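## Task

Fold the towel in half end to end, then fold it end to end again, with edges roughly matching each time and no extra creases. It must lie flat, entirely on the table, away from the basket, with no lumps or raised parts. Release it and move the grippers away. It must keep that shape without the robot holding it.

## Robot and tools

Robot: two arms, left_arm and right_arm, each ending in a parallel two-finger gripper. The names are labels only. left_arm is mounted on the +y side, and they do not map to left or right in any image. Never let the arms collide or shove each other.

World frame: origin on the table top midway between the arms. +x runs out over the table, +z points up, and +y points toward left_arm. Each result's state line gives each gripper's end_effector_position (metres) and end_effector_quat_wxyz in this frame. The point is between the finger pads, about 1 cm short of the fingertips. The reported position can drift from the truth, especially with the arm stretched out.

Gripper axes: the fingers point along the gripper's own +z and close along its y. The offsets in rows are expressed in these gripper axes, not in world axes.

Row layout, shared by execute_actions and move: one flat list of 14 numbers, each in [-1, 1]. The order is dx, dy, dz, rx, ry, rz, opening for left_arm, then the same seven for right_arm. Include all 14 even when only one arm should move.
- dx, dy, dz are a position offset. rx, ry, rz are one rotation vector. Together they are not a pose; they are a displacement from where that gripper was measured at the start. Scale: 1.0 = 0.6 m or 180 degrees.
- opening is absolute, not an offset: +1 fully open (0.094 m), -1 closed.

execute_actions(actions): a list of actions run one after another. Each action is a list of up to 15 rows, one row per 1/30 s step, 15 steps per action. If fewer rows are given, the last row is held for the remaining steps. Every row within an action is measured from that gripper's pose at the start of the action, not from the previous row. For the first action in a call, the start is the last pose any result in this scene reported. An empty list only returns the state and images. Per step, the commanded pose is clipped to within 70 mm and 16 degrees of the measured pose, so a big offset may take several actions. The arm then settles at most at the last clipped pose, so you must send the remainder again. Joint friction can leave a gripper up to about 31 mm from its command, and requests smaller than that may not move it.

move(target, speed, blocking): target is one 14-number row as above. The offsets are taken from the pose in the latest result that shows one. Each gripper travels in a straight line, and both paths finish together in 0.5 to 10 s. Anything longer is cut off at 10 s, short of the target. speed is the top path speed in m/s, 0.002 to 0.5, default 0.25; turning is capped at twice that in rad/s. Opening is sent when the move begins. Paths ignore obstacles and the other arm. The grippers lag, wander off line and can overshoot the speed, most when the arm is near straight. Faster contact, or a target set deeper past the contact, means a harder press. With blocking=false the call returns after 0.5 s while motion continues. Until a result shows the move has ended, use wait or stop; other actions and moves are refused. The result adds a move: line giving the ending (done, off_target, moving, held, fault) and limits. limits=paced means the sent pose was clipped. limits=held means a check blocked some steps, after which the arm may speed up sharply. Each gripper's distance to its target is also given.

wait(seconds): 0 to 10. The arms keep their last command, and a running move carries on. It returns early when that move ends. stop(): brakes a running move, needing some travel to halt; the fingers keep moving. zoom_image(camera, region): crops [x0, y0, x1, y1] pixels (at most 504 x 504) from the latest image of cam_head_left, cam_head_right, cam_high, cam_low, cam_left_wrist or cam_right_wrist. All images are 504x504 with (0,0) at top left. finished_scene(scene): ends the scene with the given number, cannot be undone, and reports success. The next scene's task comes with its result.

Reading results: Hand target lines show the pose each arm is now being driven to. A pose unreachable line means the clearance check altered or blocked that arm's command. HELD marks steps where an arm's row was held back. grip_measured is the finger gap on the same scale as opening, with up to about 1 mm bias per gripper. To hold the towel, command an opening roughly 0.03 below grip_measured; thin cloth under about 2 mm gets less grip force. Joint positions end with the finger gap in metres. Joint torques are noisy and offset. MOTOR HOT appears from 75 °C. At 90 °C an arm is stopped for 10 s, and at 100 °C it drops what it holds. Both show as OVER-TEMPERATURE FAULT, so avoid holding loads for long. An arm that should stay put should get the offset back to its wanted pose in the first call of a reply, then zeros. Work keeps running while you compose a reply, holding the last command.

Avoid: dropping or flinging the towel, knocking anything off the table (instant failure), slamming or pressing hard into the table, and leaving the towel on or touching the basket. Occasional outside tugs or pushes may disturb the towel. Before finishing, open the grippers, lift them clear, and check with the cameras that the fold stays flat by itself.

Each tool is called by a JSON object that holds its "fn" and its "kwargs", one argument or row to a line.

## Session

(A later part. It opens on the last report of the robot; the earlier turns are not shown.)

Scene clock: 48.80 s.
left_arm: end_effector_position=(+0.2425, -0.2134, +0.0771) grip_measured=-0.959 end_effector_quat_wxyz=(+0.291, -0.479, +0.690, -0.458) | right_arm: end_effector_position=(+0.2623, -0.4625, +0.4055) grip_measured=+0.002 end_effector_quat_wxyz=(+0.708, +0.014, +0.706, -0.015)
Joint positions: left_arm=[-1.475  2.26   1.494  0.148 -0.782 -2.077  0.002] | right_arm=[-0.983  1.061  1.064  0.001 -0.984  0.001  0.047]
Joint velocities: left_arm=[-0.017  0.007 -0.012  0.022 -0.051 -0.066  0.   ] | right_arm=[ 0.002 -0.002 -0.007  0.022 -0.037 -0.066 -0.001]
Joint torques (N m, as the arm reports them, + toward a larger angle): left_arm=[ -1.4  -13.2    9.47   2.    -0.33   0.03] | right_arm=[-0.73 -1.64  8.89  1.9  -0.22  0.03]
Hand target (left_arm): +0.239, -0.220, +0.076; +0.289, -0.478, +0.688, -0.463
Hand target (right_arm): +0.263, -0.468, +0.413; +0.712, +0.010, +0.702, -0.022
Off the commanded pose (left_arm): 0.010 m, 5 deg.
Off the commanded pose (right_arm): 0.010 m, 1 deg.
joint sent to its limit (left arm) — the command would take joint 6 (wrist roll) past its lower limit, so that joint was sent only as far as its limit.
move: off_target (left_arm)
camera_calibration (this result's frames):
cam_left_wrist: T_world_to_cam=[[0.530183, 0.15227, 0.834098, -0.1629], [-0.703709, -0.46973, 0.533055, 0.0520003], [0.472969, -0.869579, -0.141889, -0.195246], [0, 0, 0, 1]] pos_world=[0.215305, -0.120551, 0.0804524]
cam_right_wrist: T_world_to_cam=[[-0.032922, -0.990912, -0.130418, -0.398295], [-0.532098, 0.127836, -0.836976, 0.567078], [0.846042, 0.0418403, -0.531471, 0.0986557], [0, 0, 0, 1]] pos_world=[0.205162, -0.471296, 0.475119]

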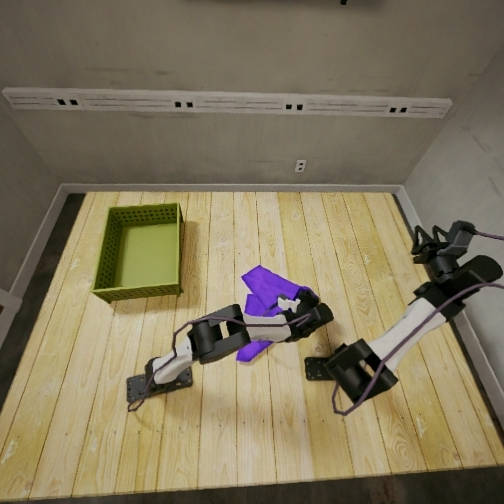

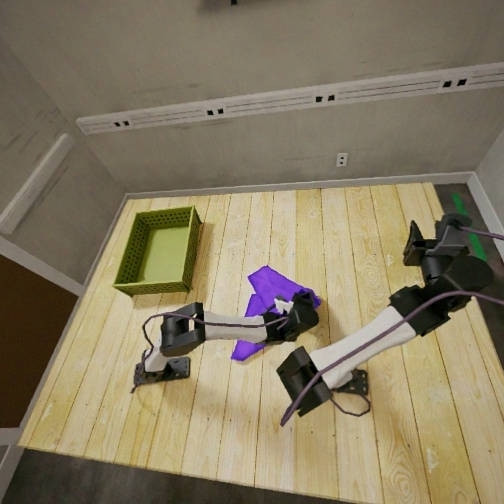

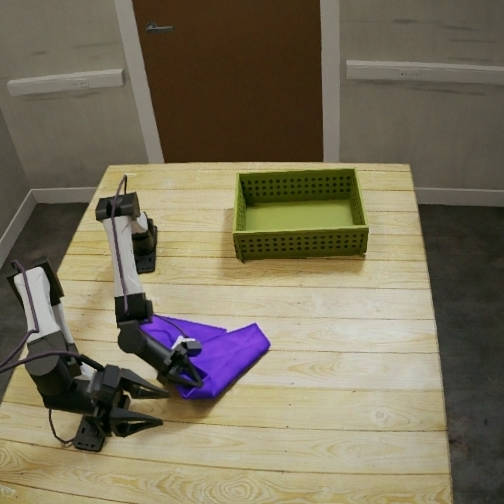

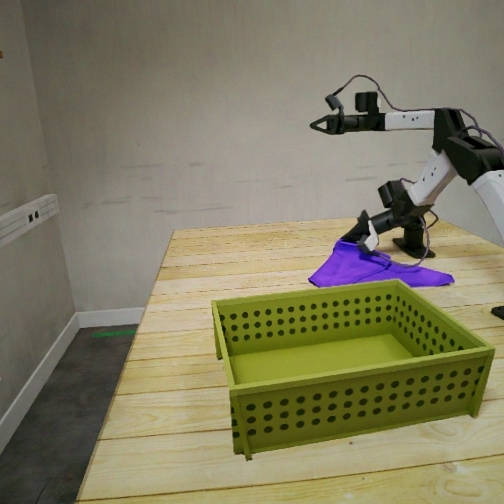

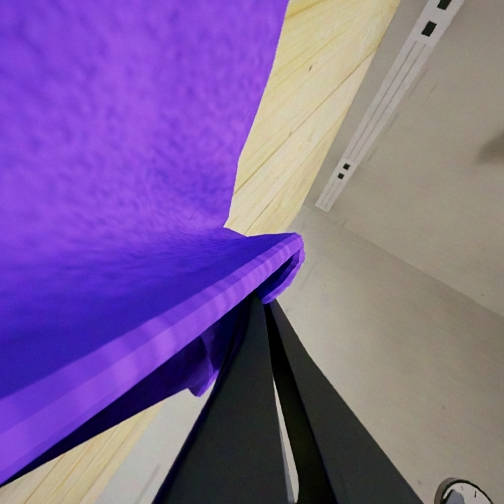

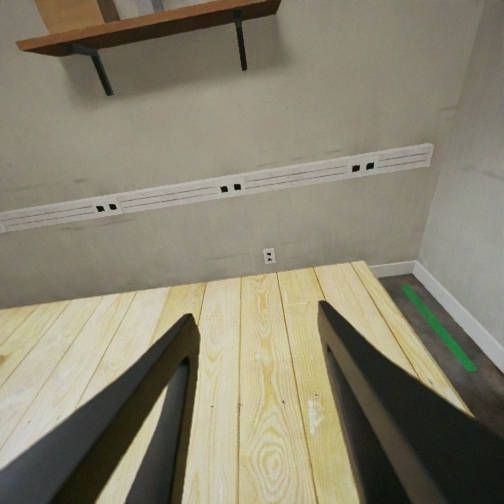

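{"fn": "move", "kwargs": {
  "target": [0,0,0,0,0,0,-0.2, 0,0,0,0,0,0,0]
}}

{"fn": "move", "kwargs": {
  "target": [-0.3,-0.25,-0.35,0,0,0,-0.2, 0,0,0,0,0,0,0]
}}

{"fn": "zoom_image", "kwargs": {
  "camera": "cam_head_left",
  "region": [190,230,390,380]
}}

{"fn": "zoom_image", "kwargs": {
  "camera": "cam_high",
  "region": [110,240,350,480]
}}

Scene clock: 50.87 s.
left_arm: end_effector_position=(+0.2426, -0.2133, +0.0771) grip_measured=-0.202 end_effector_quat_wxyz=(+0.291, -0.479, +0.690, -0.458) | right_arm: end_effector_position=(+0.2623, -0.4624, +0.4055) grip_measured=+0.002 end_effector_quat_wxyz=(+0.708, +0.014, +0.706, -0.015)
Joint positions: left_arm=[-1.475  2.26   1.494  0.148 -0.783 -2.077  0.037] | right_arm=[-0.983  1.061  1.064  0.001 -0.985  0.001  0.047]
Joint velocities: left_arm=[ 0.002  0.002 -0.012 -0.007 -0.007 -0.051 -0.   ] | right_arm=[-0.012  0.007  0.002 -0.022  0.022 -0.022 -0.001]
Joint torques (N m, as the arm reports them, + toward a larger angle): left_arm=[ -0.41 -14.8    7.89   1.95  -0.25   0.1 ] | right_arm=[ 0.17 -3.67  7.1   1.72 -0.16  0.  ]
Hand target (left_arm): +0.242, -0.213, +0.077; +0.291, -0.479, +0.690, -0.458
Hand target (right_arm): +0.262, -0.462, +0.405; +0.708, +0.014, +0.706, -0.015
Off the commanded pose (left_arm): 0.000 m, 0 deg.
Off the commanded pose (right_arm): 0.000 m, 0 deg.
move: done
camera_calibration (this result's frames):
cam_left_wrist: T_world_to_cam=[[0.529735, 0.152495, 0.834342, -0.162858], [-0.703642, -0.470234, 0.532698, 0.0519696], [0.47357, -0.869267, -0.141797, -0.195271], [0, 0, 0, 1]] pos_world=[0.215314, -0.12047, 0.0805061]
cam_right_wrist: T_world_to_cam=[[-0.0325442, -0.990925, -0.130417, -0.398335], [-0.532148, 0.127633, -0.836976, 0.566989], [0.846026, 0.0421626, -0.531472, 0.0988045], [0, 0, 0, 1]] pos_world=[0.205168, -0.471252, 0.475119]

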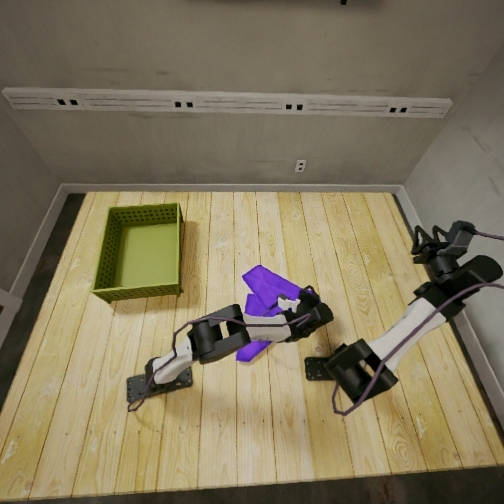

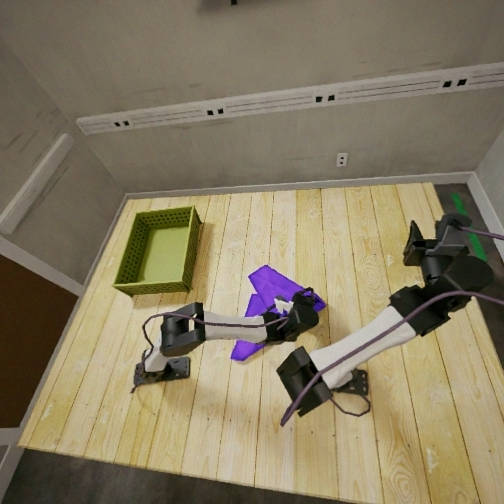

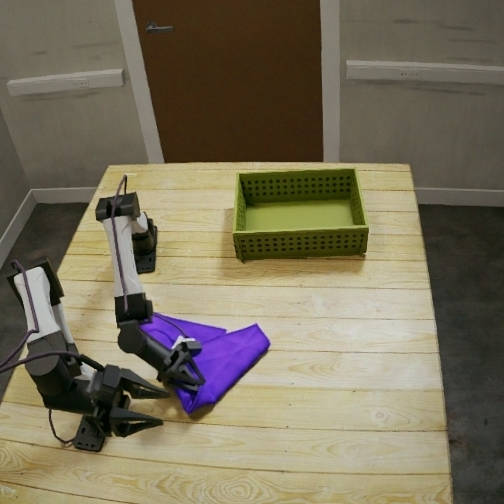

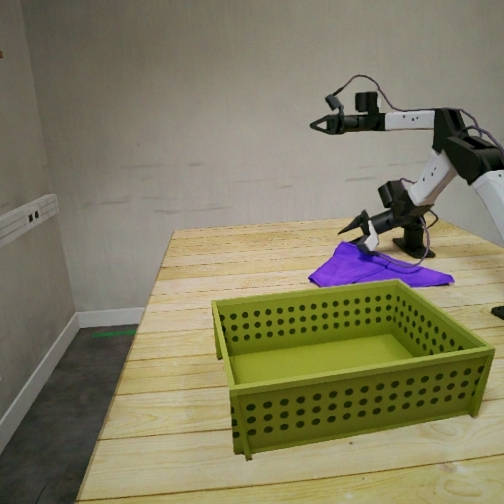

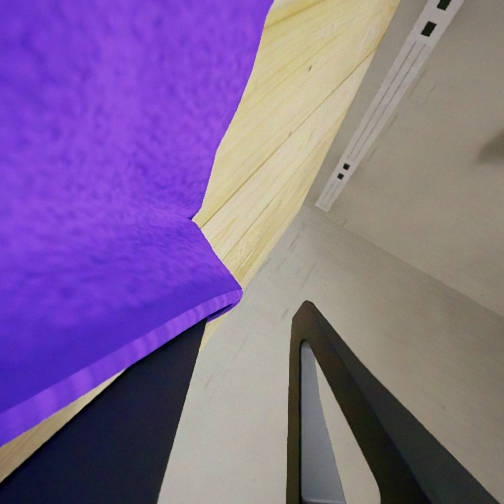

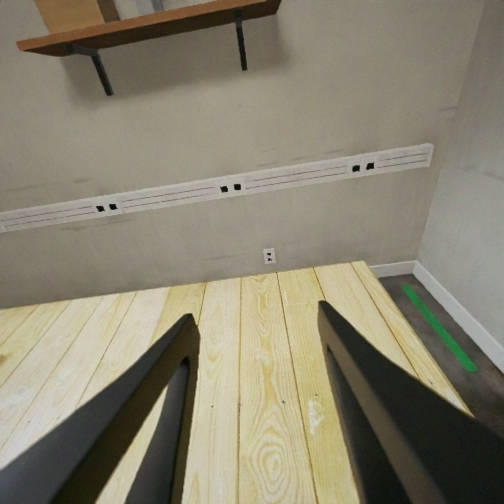

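Scene clock: 52.83 s.
left_arm: end_effector_position=(+0.1849, +0.0079, +0.2893) grip_measured=-0.202 end_effector_quat_wxyz=(+0.291, -0.476, +0.691, -0.459) | right_arm: end_effector_position=(+0.2623, -0.4624, +0.4055) grip_measured=+0.002 end_effector_quat_wxyz=(+0.708, +0.014, +0.706, -0.015)
Joint positions: left_arm=[-1.441  1.212  1.133 -0.516 -0.753 -2.042  0.037] | right_arm=[-0.983  1.061  1.064  0.001 -0.985  0.001  0.047]
Joint velocities: left_arm=[-0.012  0.022  0.007 -0.051  0.051  0.037  0.   ] | right_arm=[ 0.017 -0.012  0.012  0.081 -0.051  0.022 -0.   ]
Joint torques (N m, as the arm reports them, + toward a larger angle): left_arm=[ 0.55 -4.5  10.8   1.79 -0.2   0.13] | right_arm=[ 0.18 -3.63  7.18  1.74 -0.15  0.01]
Hand target (left_arm): +0.188, +0.010, +0.296; +0.291, -0.479, +0.690, -0.459
Hand target (right_arm): +0.262, -0.462, +0.406; +0.708, +0.014, +0.706, -0.015
Off the commanded pose (left_arm): 0.008 m, 0 deg.
Off the commanded pose (right_arm): 0.000 m, 0 deg.
move: done
camera_calibration (this result's frames):
cam_left_wrist: T_world_to_cam=[[0.52791, 0.14818, 0.836274, -0.343282], [-0.707636, -0.467749, 0.529587, 0.00401598], [0.469641, -0.871351, -0.142072, 0.0552179], [0, 0, 0, 1]] pos_world=[0.158131, 0.10086, 0.292796]
cam_right_wrist: T_world_to_cam=[[-0.0325442, -0.990925, -0.130417, -0.398335], [-0.532148, 0.127633, -0.836976, 0.566989], [0.846026, 0.0421626, -0.531472, 0.0988045], [0, 0, 0, 1]] pos_world=[0.205168, -0.471252, 0.475119]

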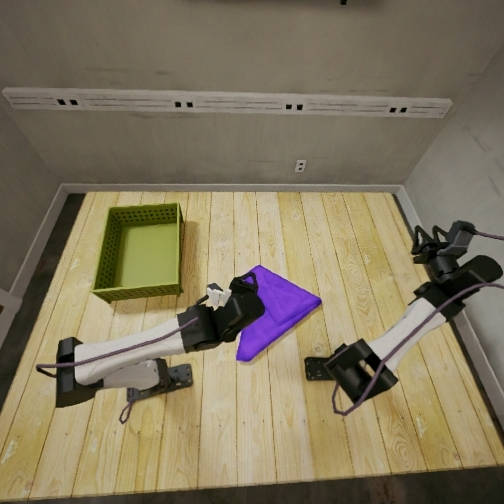

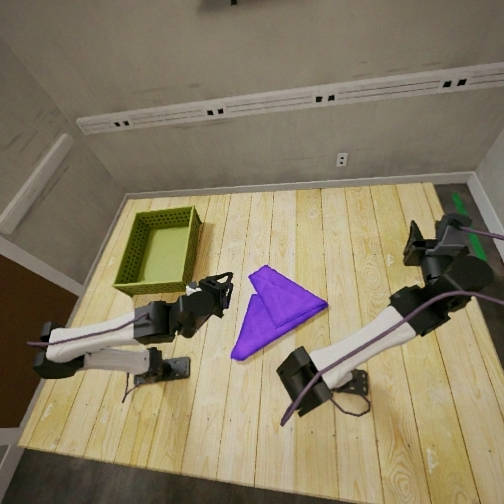

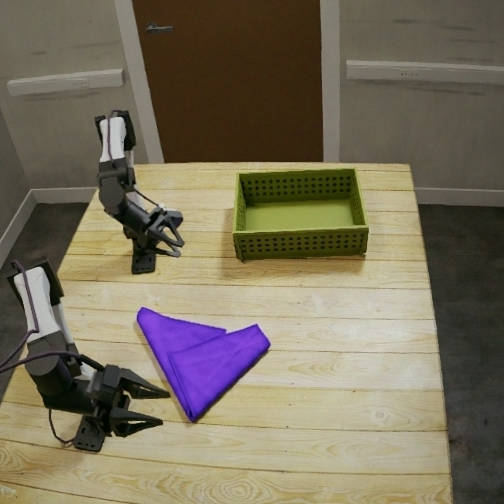

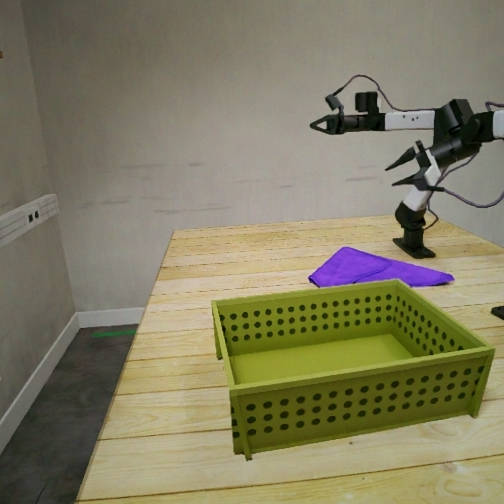

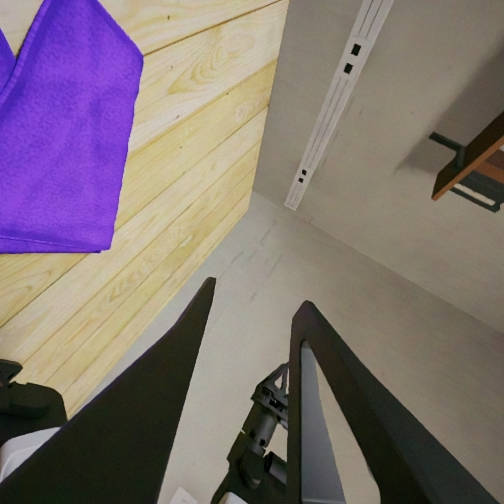

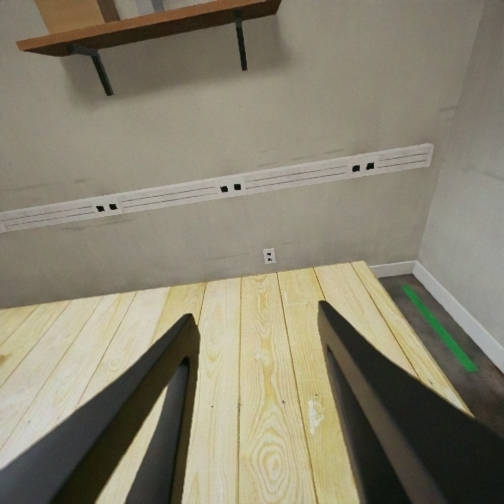

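Region (190, 230, 390, 380) of cam_head_left's 504x504 image, scaled by 2.520, with more detail than that image has; it fills the top 378 rows of this view, and the rest is white.

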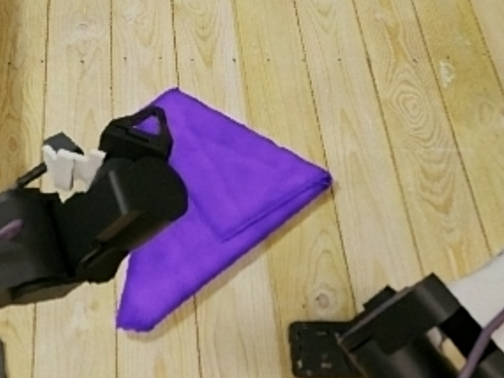

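Region (110, 240, 350, 480) of cam_high's 504x504 image, scaled by 2.100, with more detail than that image has.

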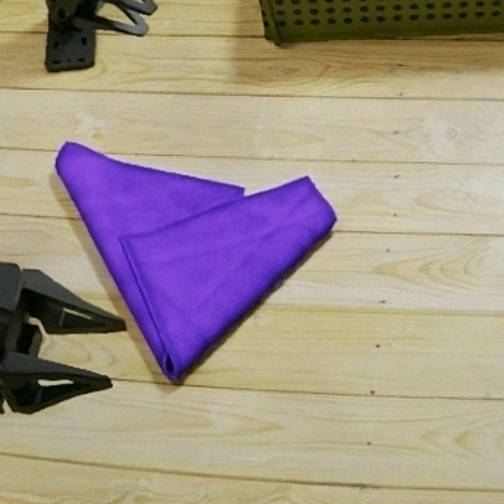

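{"fn": "execute_actions", "kwargs": {
  "actions": []
}}

Scene clock: 57.90 s.
left_arm: end_effector_position=(+0.1849, +0.0081, +0.2890) grip_measured=-0.202 end_effector_quat_wxyz=(+0.292, -0.476, +0.692, -0.458) | right_arm: end_effector_position=(+0.2623, -0.4624, +0.4055) grip_measured=+0.002 end_effector_quat_wxyz=(+0.708, +0.014, +0.706, -0.015)
Joint positions: left_arm=[-1.441  1.212  1.133 -0.518 -0.753 -2.042  0.037] | right_arm=[-0.983  1.061  1.064  0.001 -0.985  0.001  0.047]
Joint velocities: left_arm=[-0.022  0.027  0.002  0.037  0.051 -0.022  0.001] | right_arm=[ 0.002  0.007  0.007 -0.007  0.007 -0.037  0.   ]
Joint torques (N m, as the arm reports them, + toward a larger angle): left_arm=[ 0.55 -4.49 10.82  1.79 -0.17  0.13] | right_arm=[ 0.23 -3.73  7.15  1.74 -0.15  0.01]
Hand target (left_arm): +0.188, +0.010, +0.296; +0.291, -0.479, +0.690, -0.459
Hand target (right_arm): +0.262, -0.462, +0.406; +0.708, +0.014, +0.706, -0.015
Off the commanded pose (left_arm): 0.009 m, 0 deg.
Off the commanded pose (right_arm): 0.000 m, 0 deg.
camera_calibration (this result's frames):
cam_left_wrist: T_world_to_cam=[[0.528414, 0.146667, 0.836222, -0.343079], [-0.707317, -0.468707, 0.529166, 0.0043001], [0.469554, -0.871093, -0.143931, 0.0559326], [0, 0, 0, 1]] pos_world=[0.158066, 0.101056, 0.292665]
cam_right_wrist: T_world_to_cam=[[-0.0325442, -0.990925, -0.130417, -0.398335], [-0.532148, 0.127633, -0.836976, 0.566989], [0.846026, 0.0421626, -0.531472, 0.0988045], [0, 0, 0, 1]] pos_world=[0.205168, -0.471252, 0.475119]

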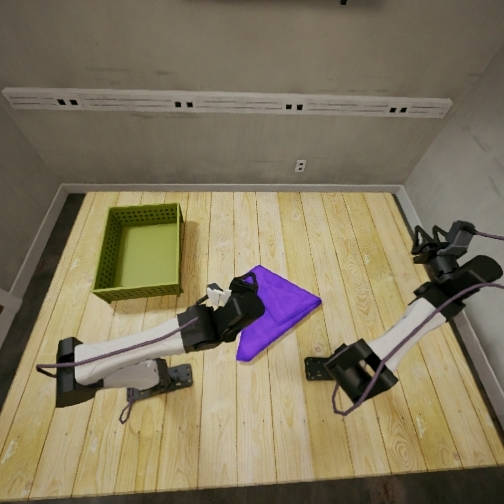

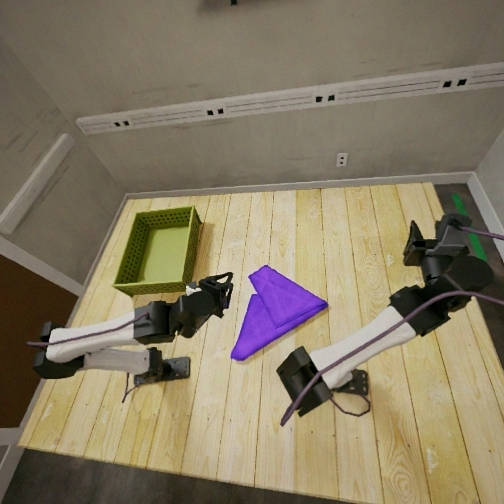

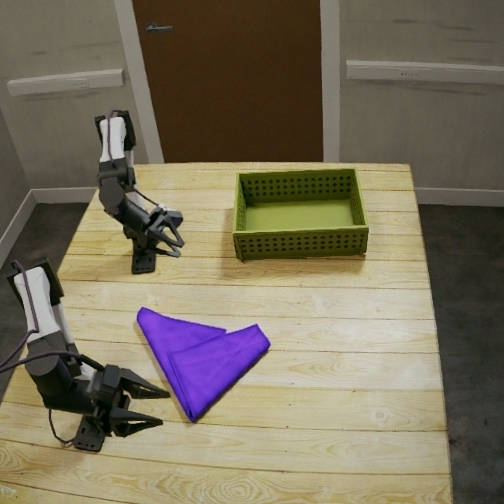

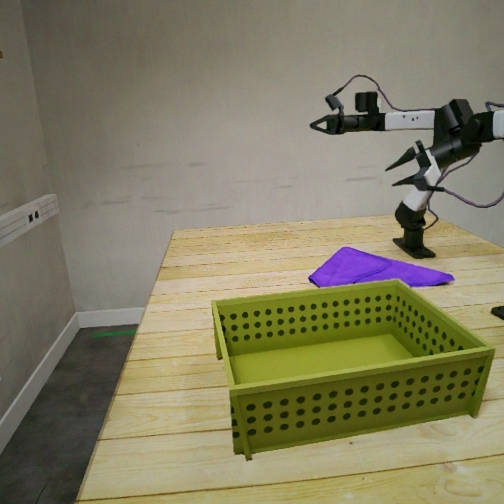

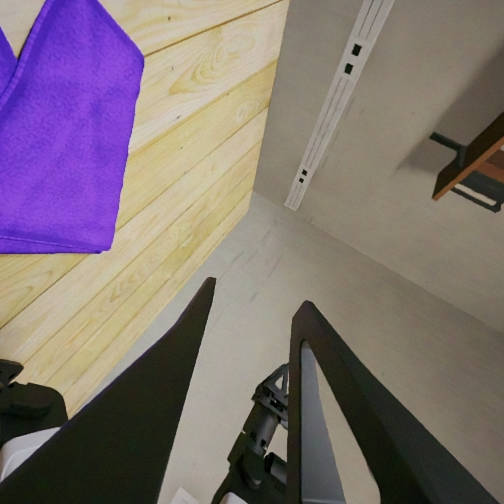

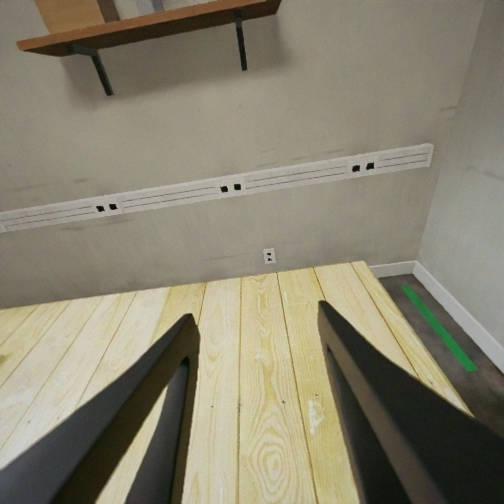

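{"fn": "zoom_image", "kwargs": {
  "camera": "cam_high",
  "region": [110,290,300,440]
}}

{"fn": "move", "kwargs": {
  "target": [0,0,-0.25,0,0,0,-0.2,0,0,0,0,0,0,0]
}}

{"fn": "zoom_image", "kwargs": {
  "camera": "cam_head_left",
  "region": [200,240,350,390]
}}

Region (110, 290, 300, 440) of cam_high's 504x504 image, scaled by 2.653, with more detail than that image has; it fills the top 398 rows of this view, and the rest is white.

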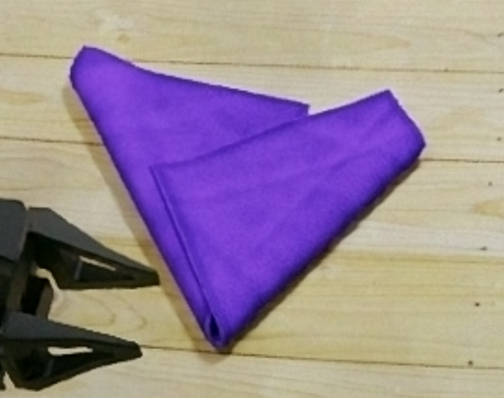

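Scene clock: 65.33 s.
left_arm: end_effector_position=(+0.0586, +0.0593, +0.3569) grip_measured=-0.202 end_effector_quat_wxyz=(+0.291, -0.345, +0.690, -0.565) | right_arm: end_effector_position=(+0.2623, -0.4624, +0.4055) grip_measured=+0.002 end_effector_quat_wxyz=(+0.708, +0.014, +0.706, -0.015)
Joint positions: left_arm=[-2.07   0.884  1.099 -0.763 -1.196 -2.076  0.037] | right_arm=[-0.983  1.061  1.064  0.001 -0.985  0.001  0.047]
Joint velocities: left_arm=[ 0.012 -0.007 -0.007  0.066 -0.066 -0.007 -0.   ] | right_arm=[ 0.002  0.012 -0.007 -0.022  0.051  0.007 -0.001]
Joint torques (N m, as the arm reports them, + toward a larger angle): left_arm=[-1.57 -1.85  5.51  1.78 -0.33  0.03] | right_arm=[ 0.23 -3.68  7.11  1.75 -0.15  0.  ]
Hand target (left_arm): +0.057, +0.060, +0.350; +0.293, -0.342, +0.691, -0.565
Hand target (right_arm): +0.262, -0.462, +0.406; +0.708, +0.014, +0.706, -0.015
Off the commanded pose (left_arm): 0.007 m, 19 deg; orientation clipped at the last step of the last action.
Off the commanded pose (right_arm): 0.000 m, 0 deg.
joint sent to its limit (left arm) — the command would take joint 6 (wrist roll) past its lower limit, so that joint was sent only as far as its limit.
move: off_target (left_arm); limits=paced
camera_calibration (this result's frames):
cam_left_wrist: T_world_to_cam=[[0.360327, 0.102914, 0.927132, -0.360719], [-0.896169, -0.237694, 0.374678, -0.044443], [0.258934, -0.965873, 0.00658071, 0.13381], [0, 0, 0, 1]] pos_world=[0.0555005, 0.155802, 0.350205]
cam_right_wrist: T_world_to_cam=[[-0.0325442, -0.990925, -0.130417, -0.398335], [-0.532148, 0.127633, -0.836976, 0.566989], [0.846026, 0.0421626, -0.531472, 0.0988045], [0, 0, 0, 1]] pos_world=[0.205168, -0.471252, 0.475119]

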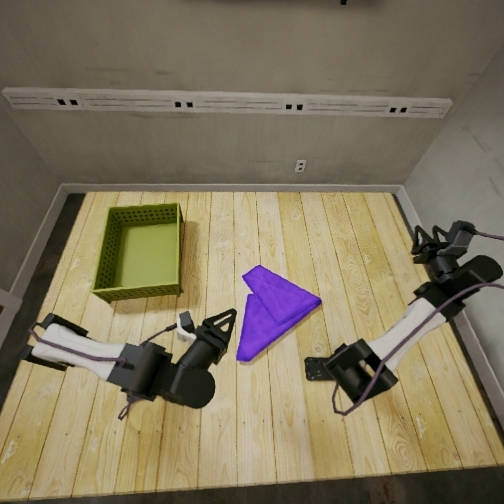

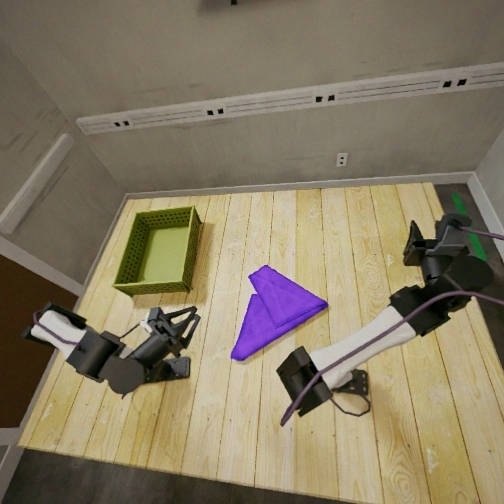

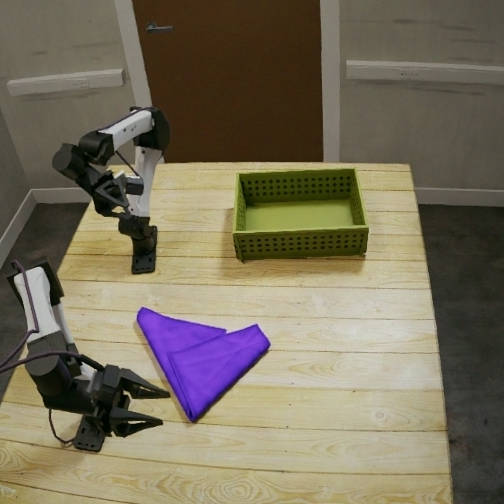

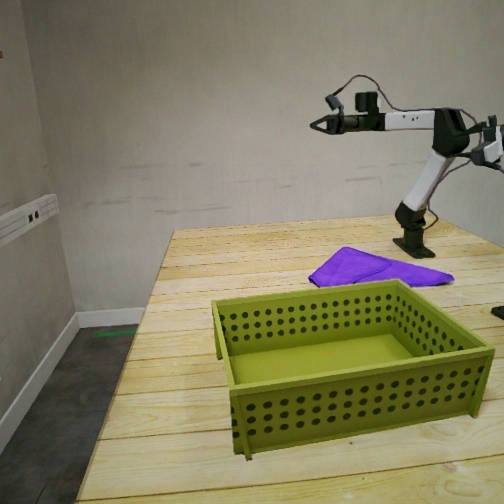

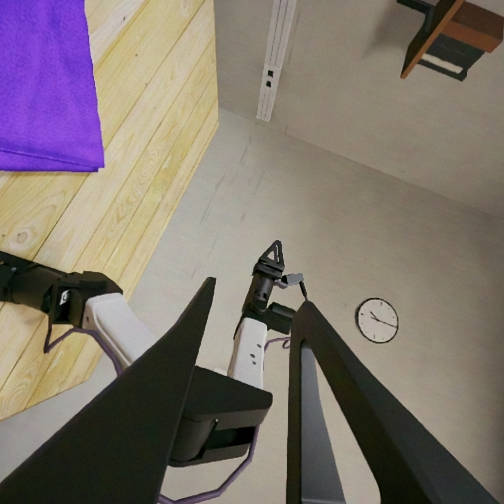

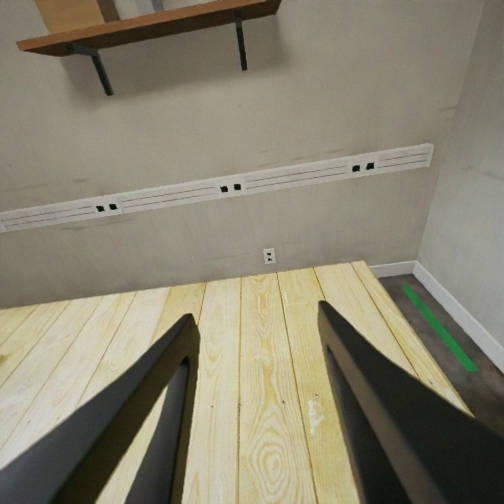

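Region (200, 240, 350, 390) of cam_head_left's 504x504 image, scaled by 3.360, with more detail than that image has.

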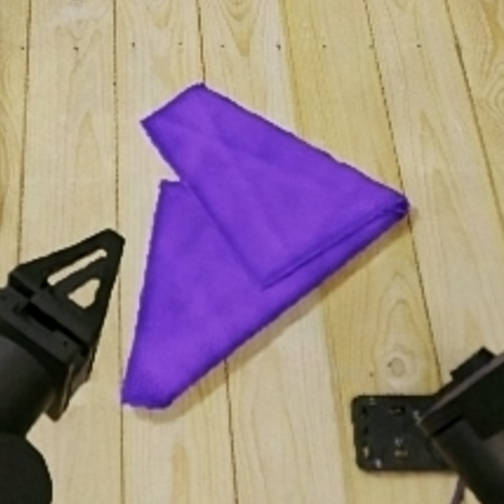

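{"fn": "move", "kwargs": {
  "target": [-0.148,0.369,0.353,-0.137,0.108,0.043,-0.15,0,0,0,0,0,0,0]
}}

Scene clock: 73.90 s.
left_arm: end_effector_position=(+0.2421, +0.0379, +0.0963) grip_measured=-0.152 end_effector_quat_wxyz=(+0.125, -0.251, +0.855, -0.437) | right_arm: end_effector_position=(+0.2623, -0.4624, +0.4055) grip_measured=+0.002 end_effector_quat_wxyz=(+0.708, +0.014, +0.706, -0.015)
Joint positions: left_arm=[-0.796  1.384  0.603  0.113  0.322 -1.332  0.04 ] | right_arm=[-0.983  1.061  1.064  0.001 -0.985  0.001  0.047]
Joint velocities: left_arm=[ 0.017 -0.027 -0.002 -0.022  0.007  0.022 -0.001] | right_arm=[ 0.002  0.007 -0.012  0.007  0.007 -0.007  0.   ]
Joint torques (N m, as the arm reports them, + toward a larger angle): left_arm=[ 0.73 -4.44 10.17  2.2   0.19  0.22] | right_arm=[ 0.12 -3.66  7.13  1.71 -0.16  0.01]
Hand target (left_arm): +0.251, +0.037, +0.102; +0.131, -0.250, +0.852, -0.441
Hand target (right_arm): +0.262, -0.462, +0.406; +0.708, +0.014, +0.706, -0.015
Off the commanded pose (left_arm): 0.006 m, 0 deg.
Off the commanded pose (right_arm): 0.000 m, 0 deg.
move: done
camera_calibration (this result's frames):
cam_left_wrist: T_world_to_cam=[[0.58335, -0.336326, 0.739316, -0.202255], [-0.799414, -0.0767444, 0.595858, 0.161694], [-0.143664, -0.938613, -0.313633, 0.194573], [0, 0, 0, 1]] pos_world=[0.275199, 0.127015, 0.114208]
cam_right_wrist: T_world_to_cam=[[-0.0325442, -0.990925, -0.130417, -0.398335], [-0.532148, 0.127633, -0.836976, 0.566989], [0.846026, 0.0421626, -0.531472, 0.0988045], [0, 0, 0, 1]] pos_world=[0.205168, -0.471252, 0.475119]

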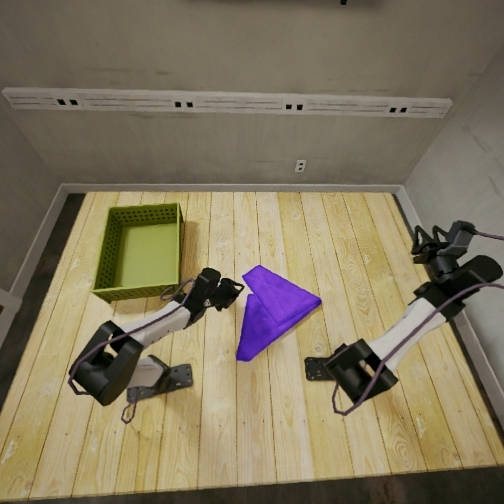

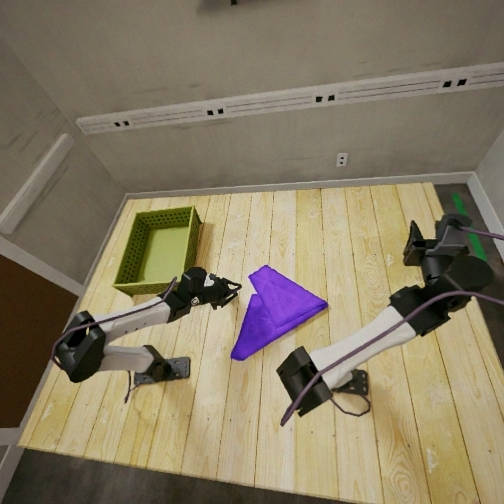

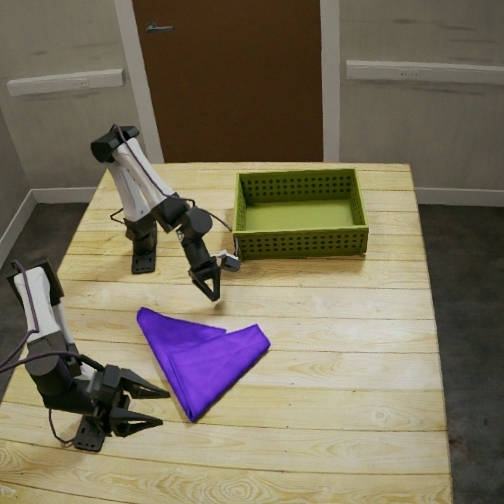

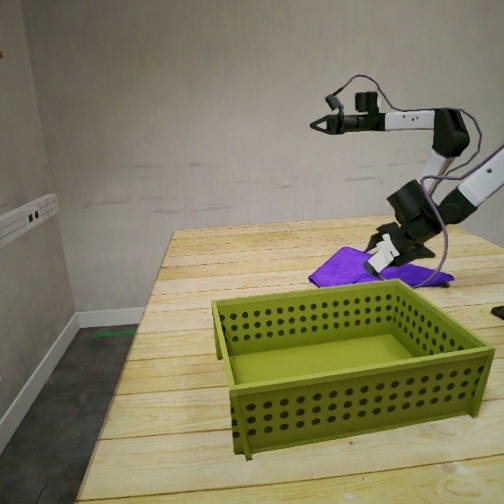

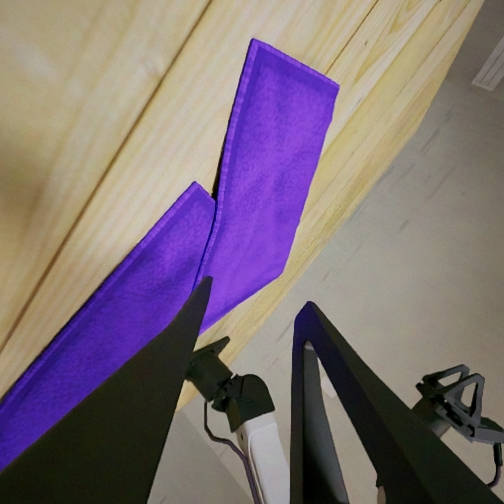

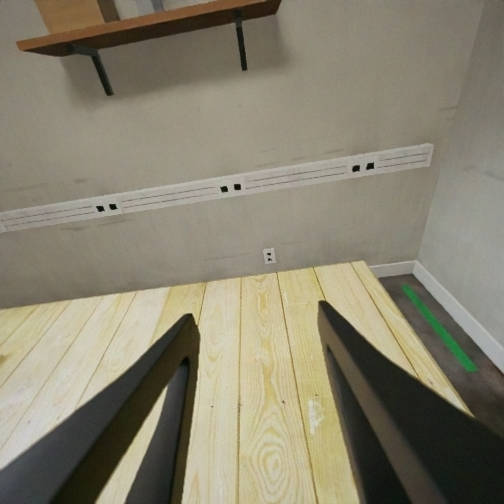

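{"fn": "move", "kwargs": {
  "target": [-0.04,0.068,0.1,0,0,0,-0.15,0,0,0,0,0,0,0],
  "speed": 0.1
}}

{"fn": "zoom_image", "kwargs": {
  "camera": "cam_head_left",
  "region": [200,240,300,340]
}}

Scene clock: 77.23 s.
left_arm: end_effector_position=(+0.2773, +0.0245, +0.0367) grip_measured=-0.152 end_effector_quat_wxyz=(+0.131, -0.246, +0.851, -0.445) | right_arm: end_effector_position=(+0.2623, -0.4624, +0.4055) grip_measured=+0.002 end_effector_quat_wxyz=(+0.708, +0.014, +0.706, -0.015)
Joint positions: left_arm=[-0.761  1.727  0.603  0.472  0.353 -1.308  0.04 ] | right_arm=[-0.983  1.061  1.064  0.001 -0.985  0.001  0.047]
Joint velocities: left_arm=[ 0.012 -0.012  0.002 -0.007  0.037  0.037 -0.001] | right_arm=[-0.012  0.007 -0.032  0.037  0.007 -0.095  0.   ]
Joint torques (N m, as the arm reports them, + toward a larger angle): left_arm=[ 0.59 -6.79  5.43  2.17  0.17  0.19] | right_arm=[ 0.17 -3.65  7.15  1.73 -0.15  0.  ]
Hand target (left_arm): +0.275, +0.031, +0.027; +0.125, -0.251, +0.855, -0.437
Hand target (right_arm): +0.262, -0.462, +0.406; +0.708, +0.014, +0.706, -0.015
Off the commanded pose (left_arm): 0.010 m, 1 deg.
Off the commanded pose (right_arm): 0.000 m, 0 deg.
move: done
camera_calibration (this result's frames):
cam_left_wrist: T_world_to_cam=[[0.567818, -0.327412, 0.755238, -0.179741], [-0.810975, -0.0652649, 0.58143, 0.227818], [-0.141076, -0.942625, -0.302581, 0.167417], [0, 0, 0, 1]] pos_world=[0.310433, 0.113831, 0.0539437]
cam_right_wrist: T_world_to_cam=[[-0.0325442, -0.990925, -0.130417, -0.398335], [-0.532148, 0.127633, -0.836976, 0.566989], [0.846026, 0.0421626, -0.531472, 0.0988045], [0, 0, 0, 1]] pos_world=[0.205168, -0.471252, 0.475119]

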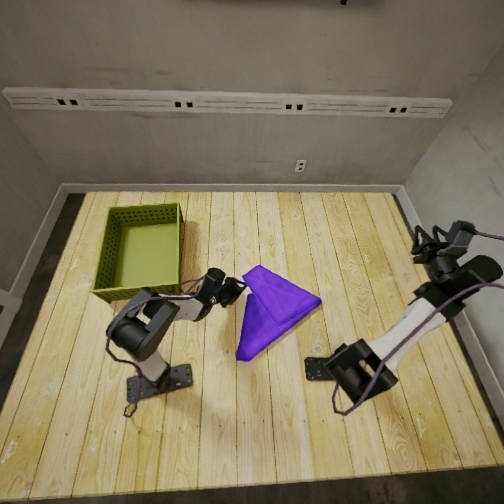

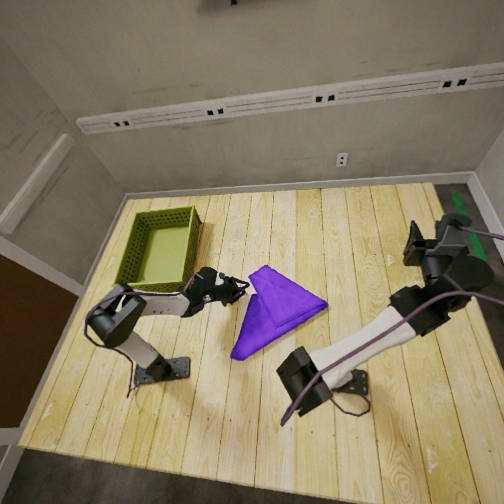

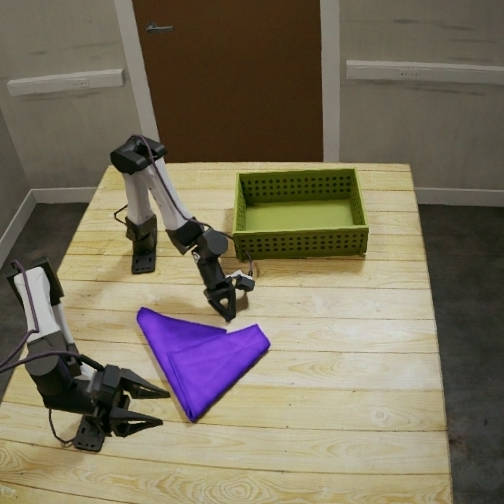

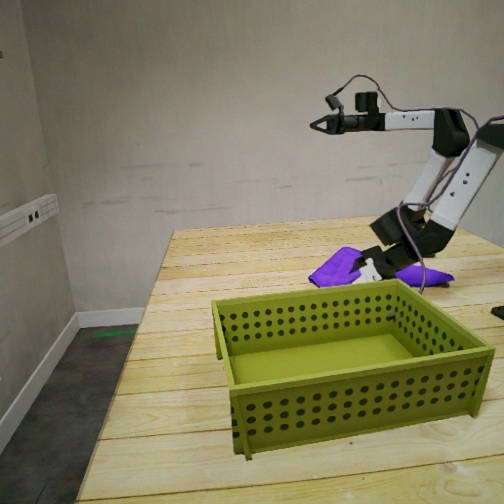

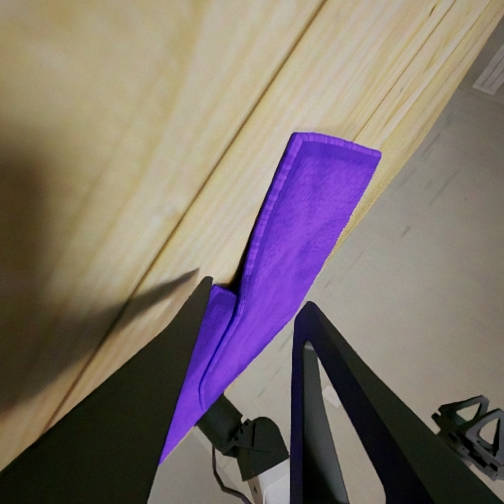

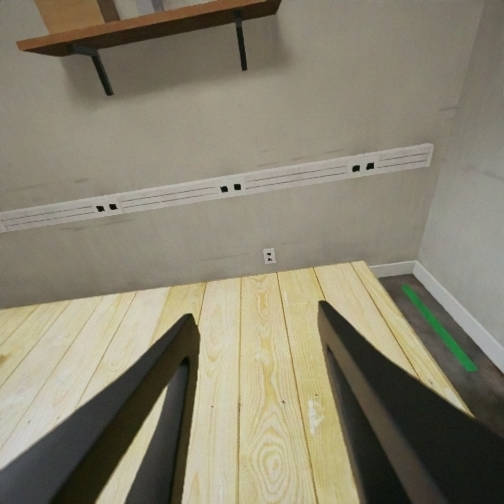

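Region (200, 240, 300, 340) of cam_head_left's 504x504 image, scaled by 5.040, with more detail than that image has.

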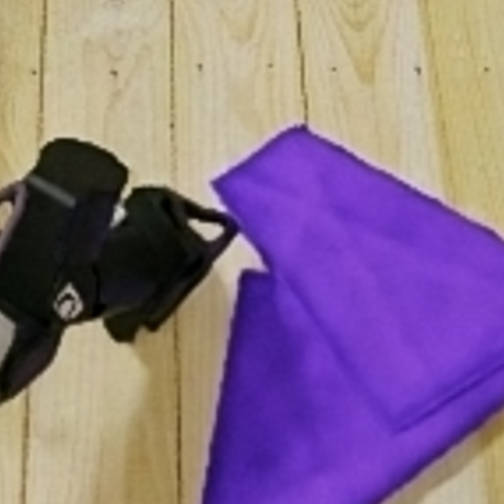

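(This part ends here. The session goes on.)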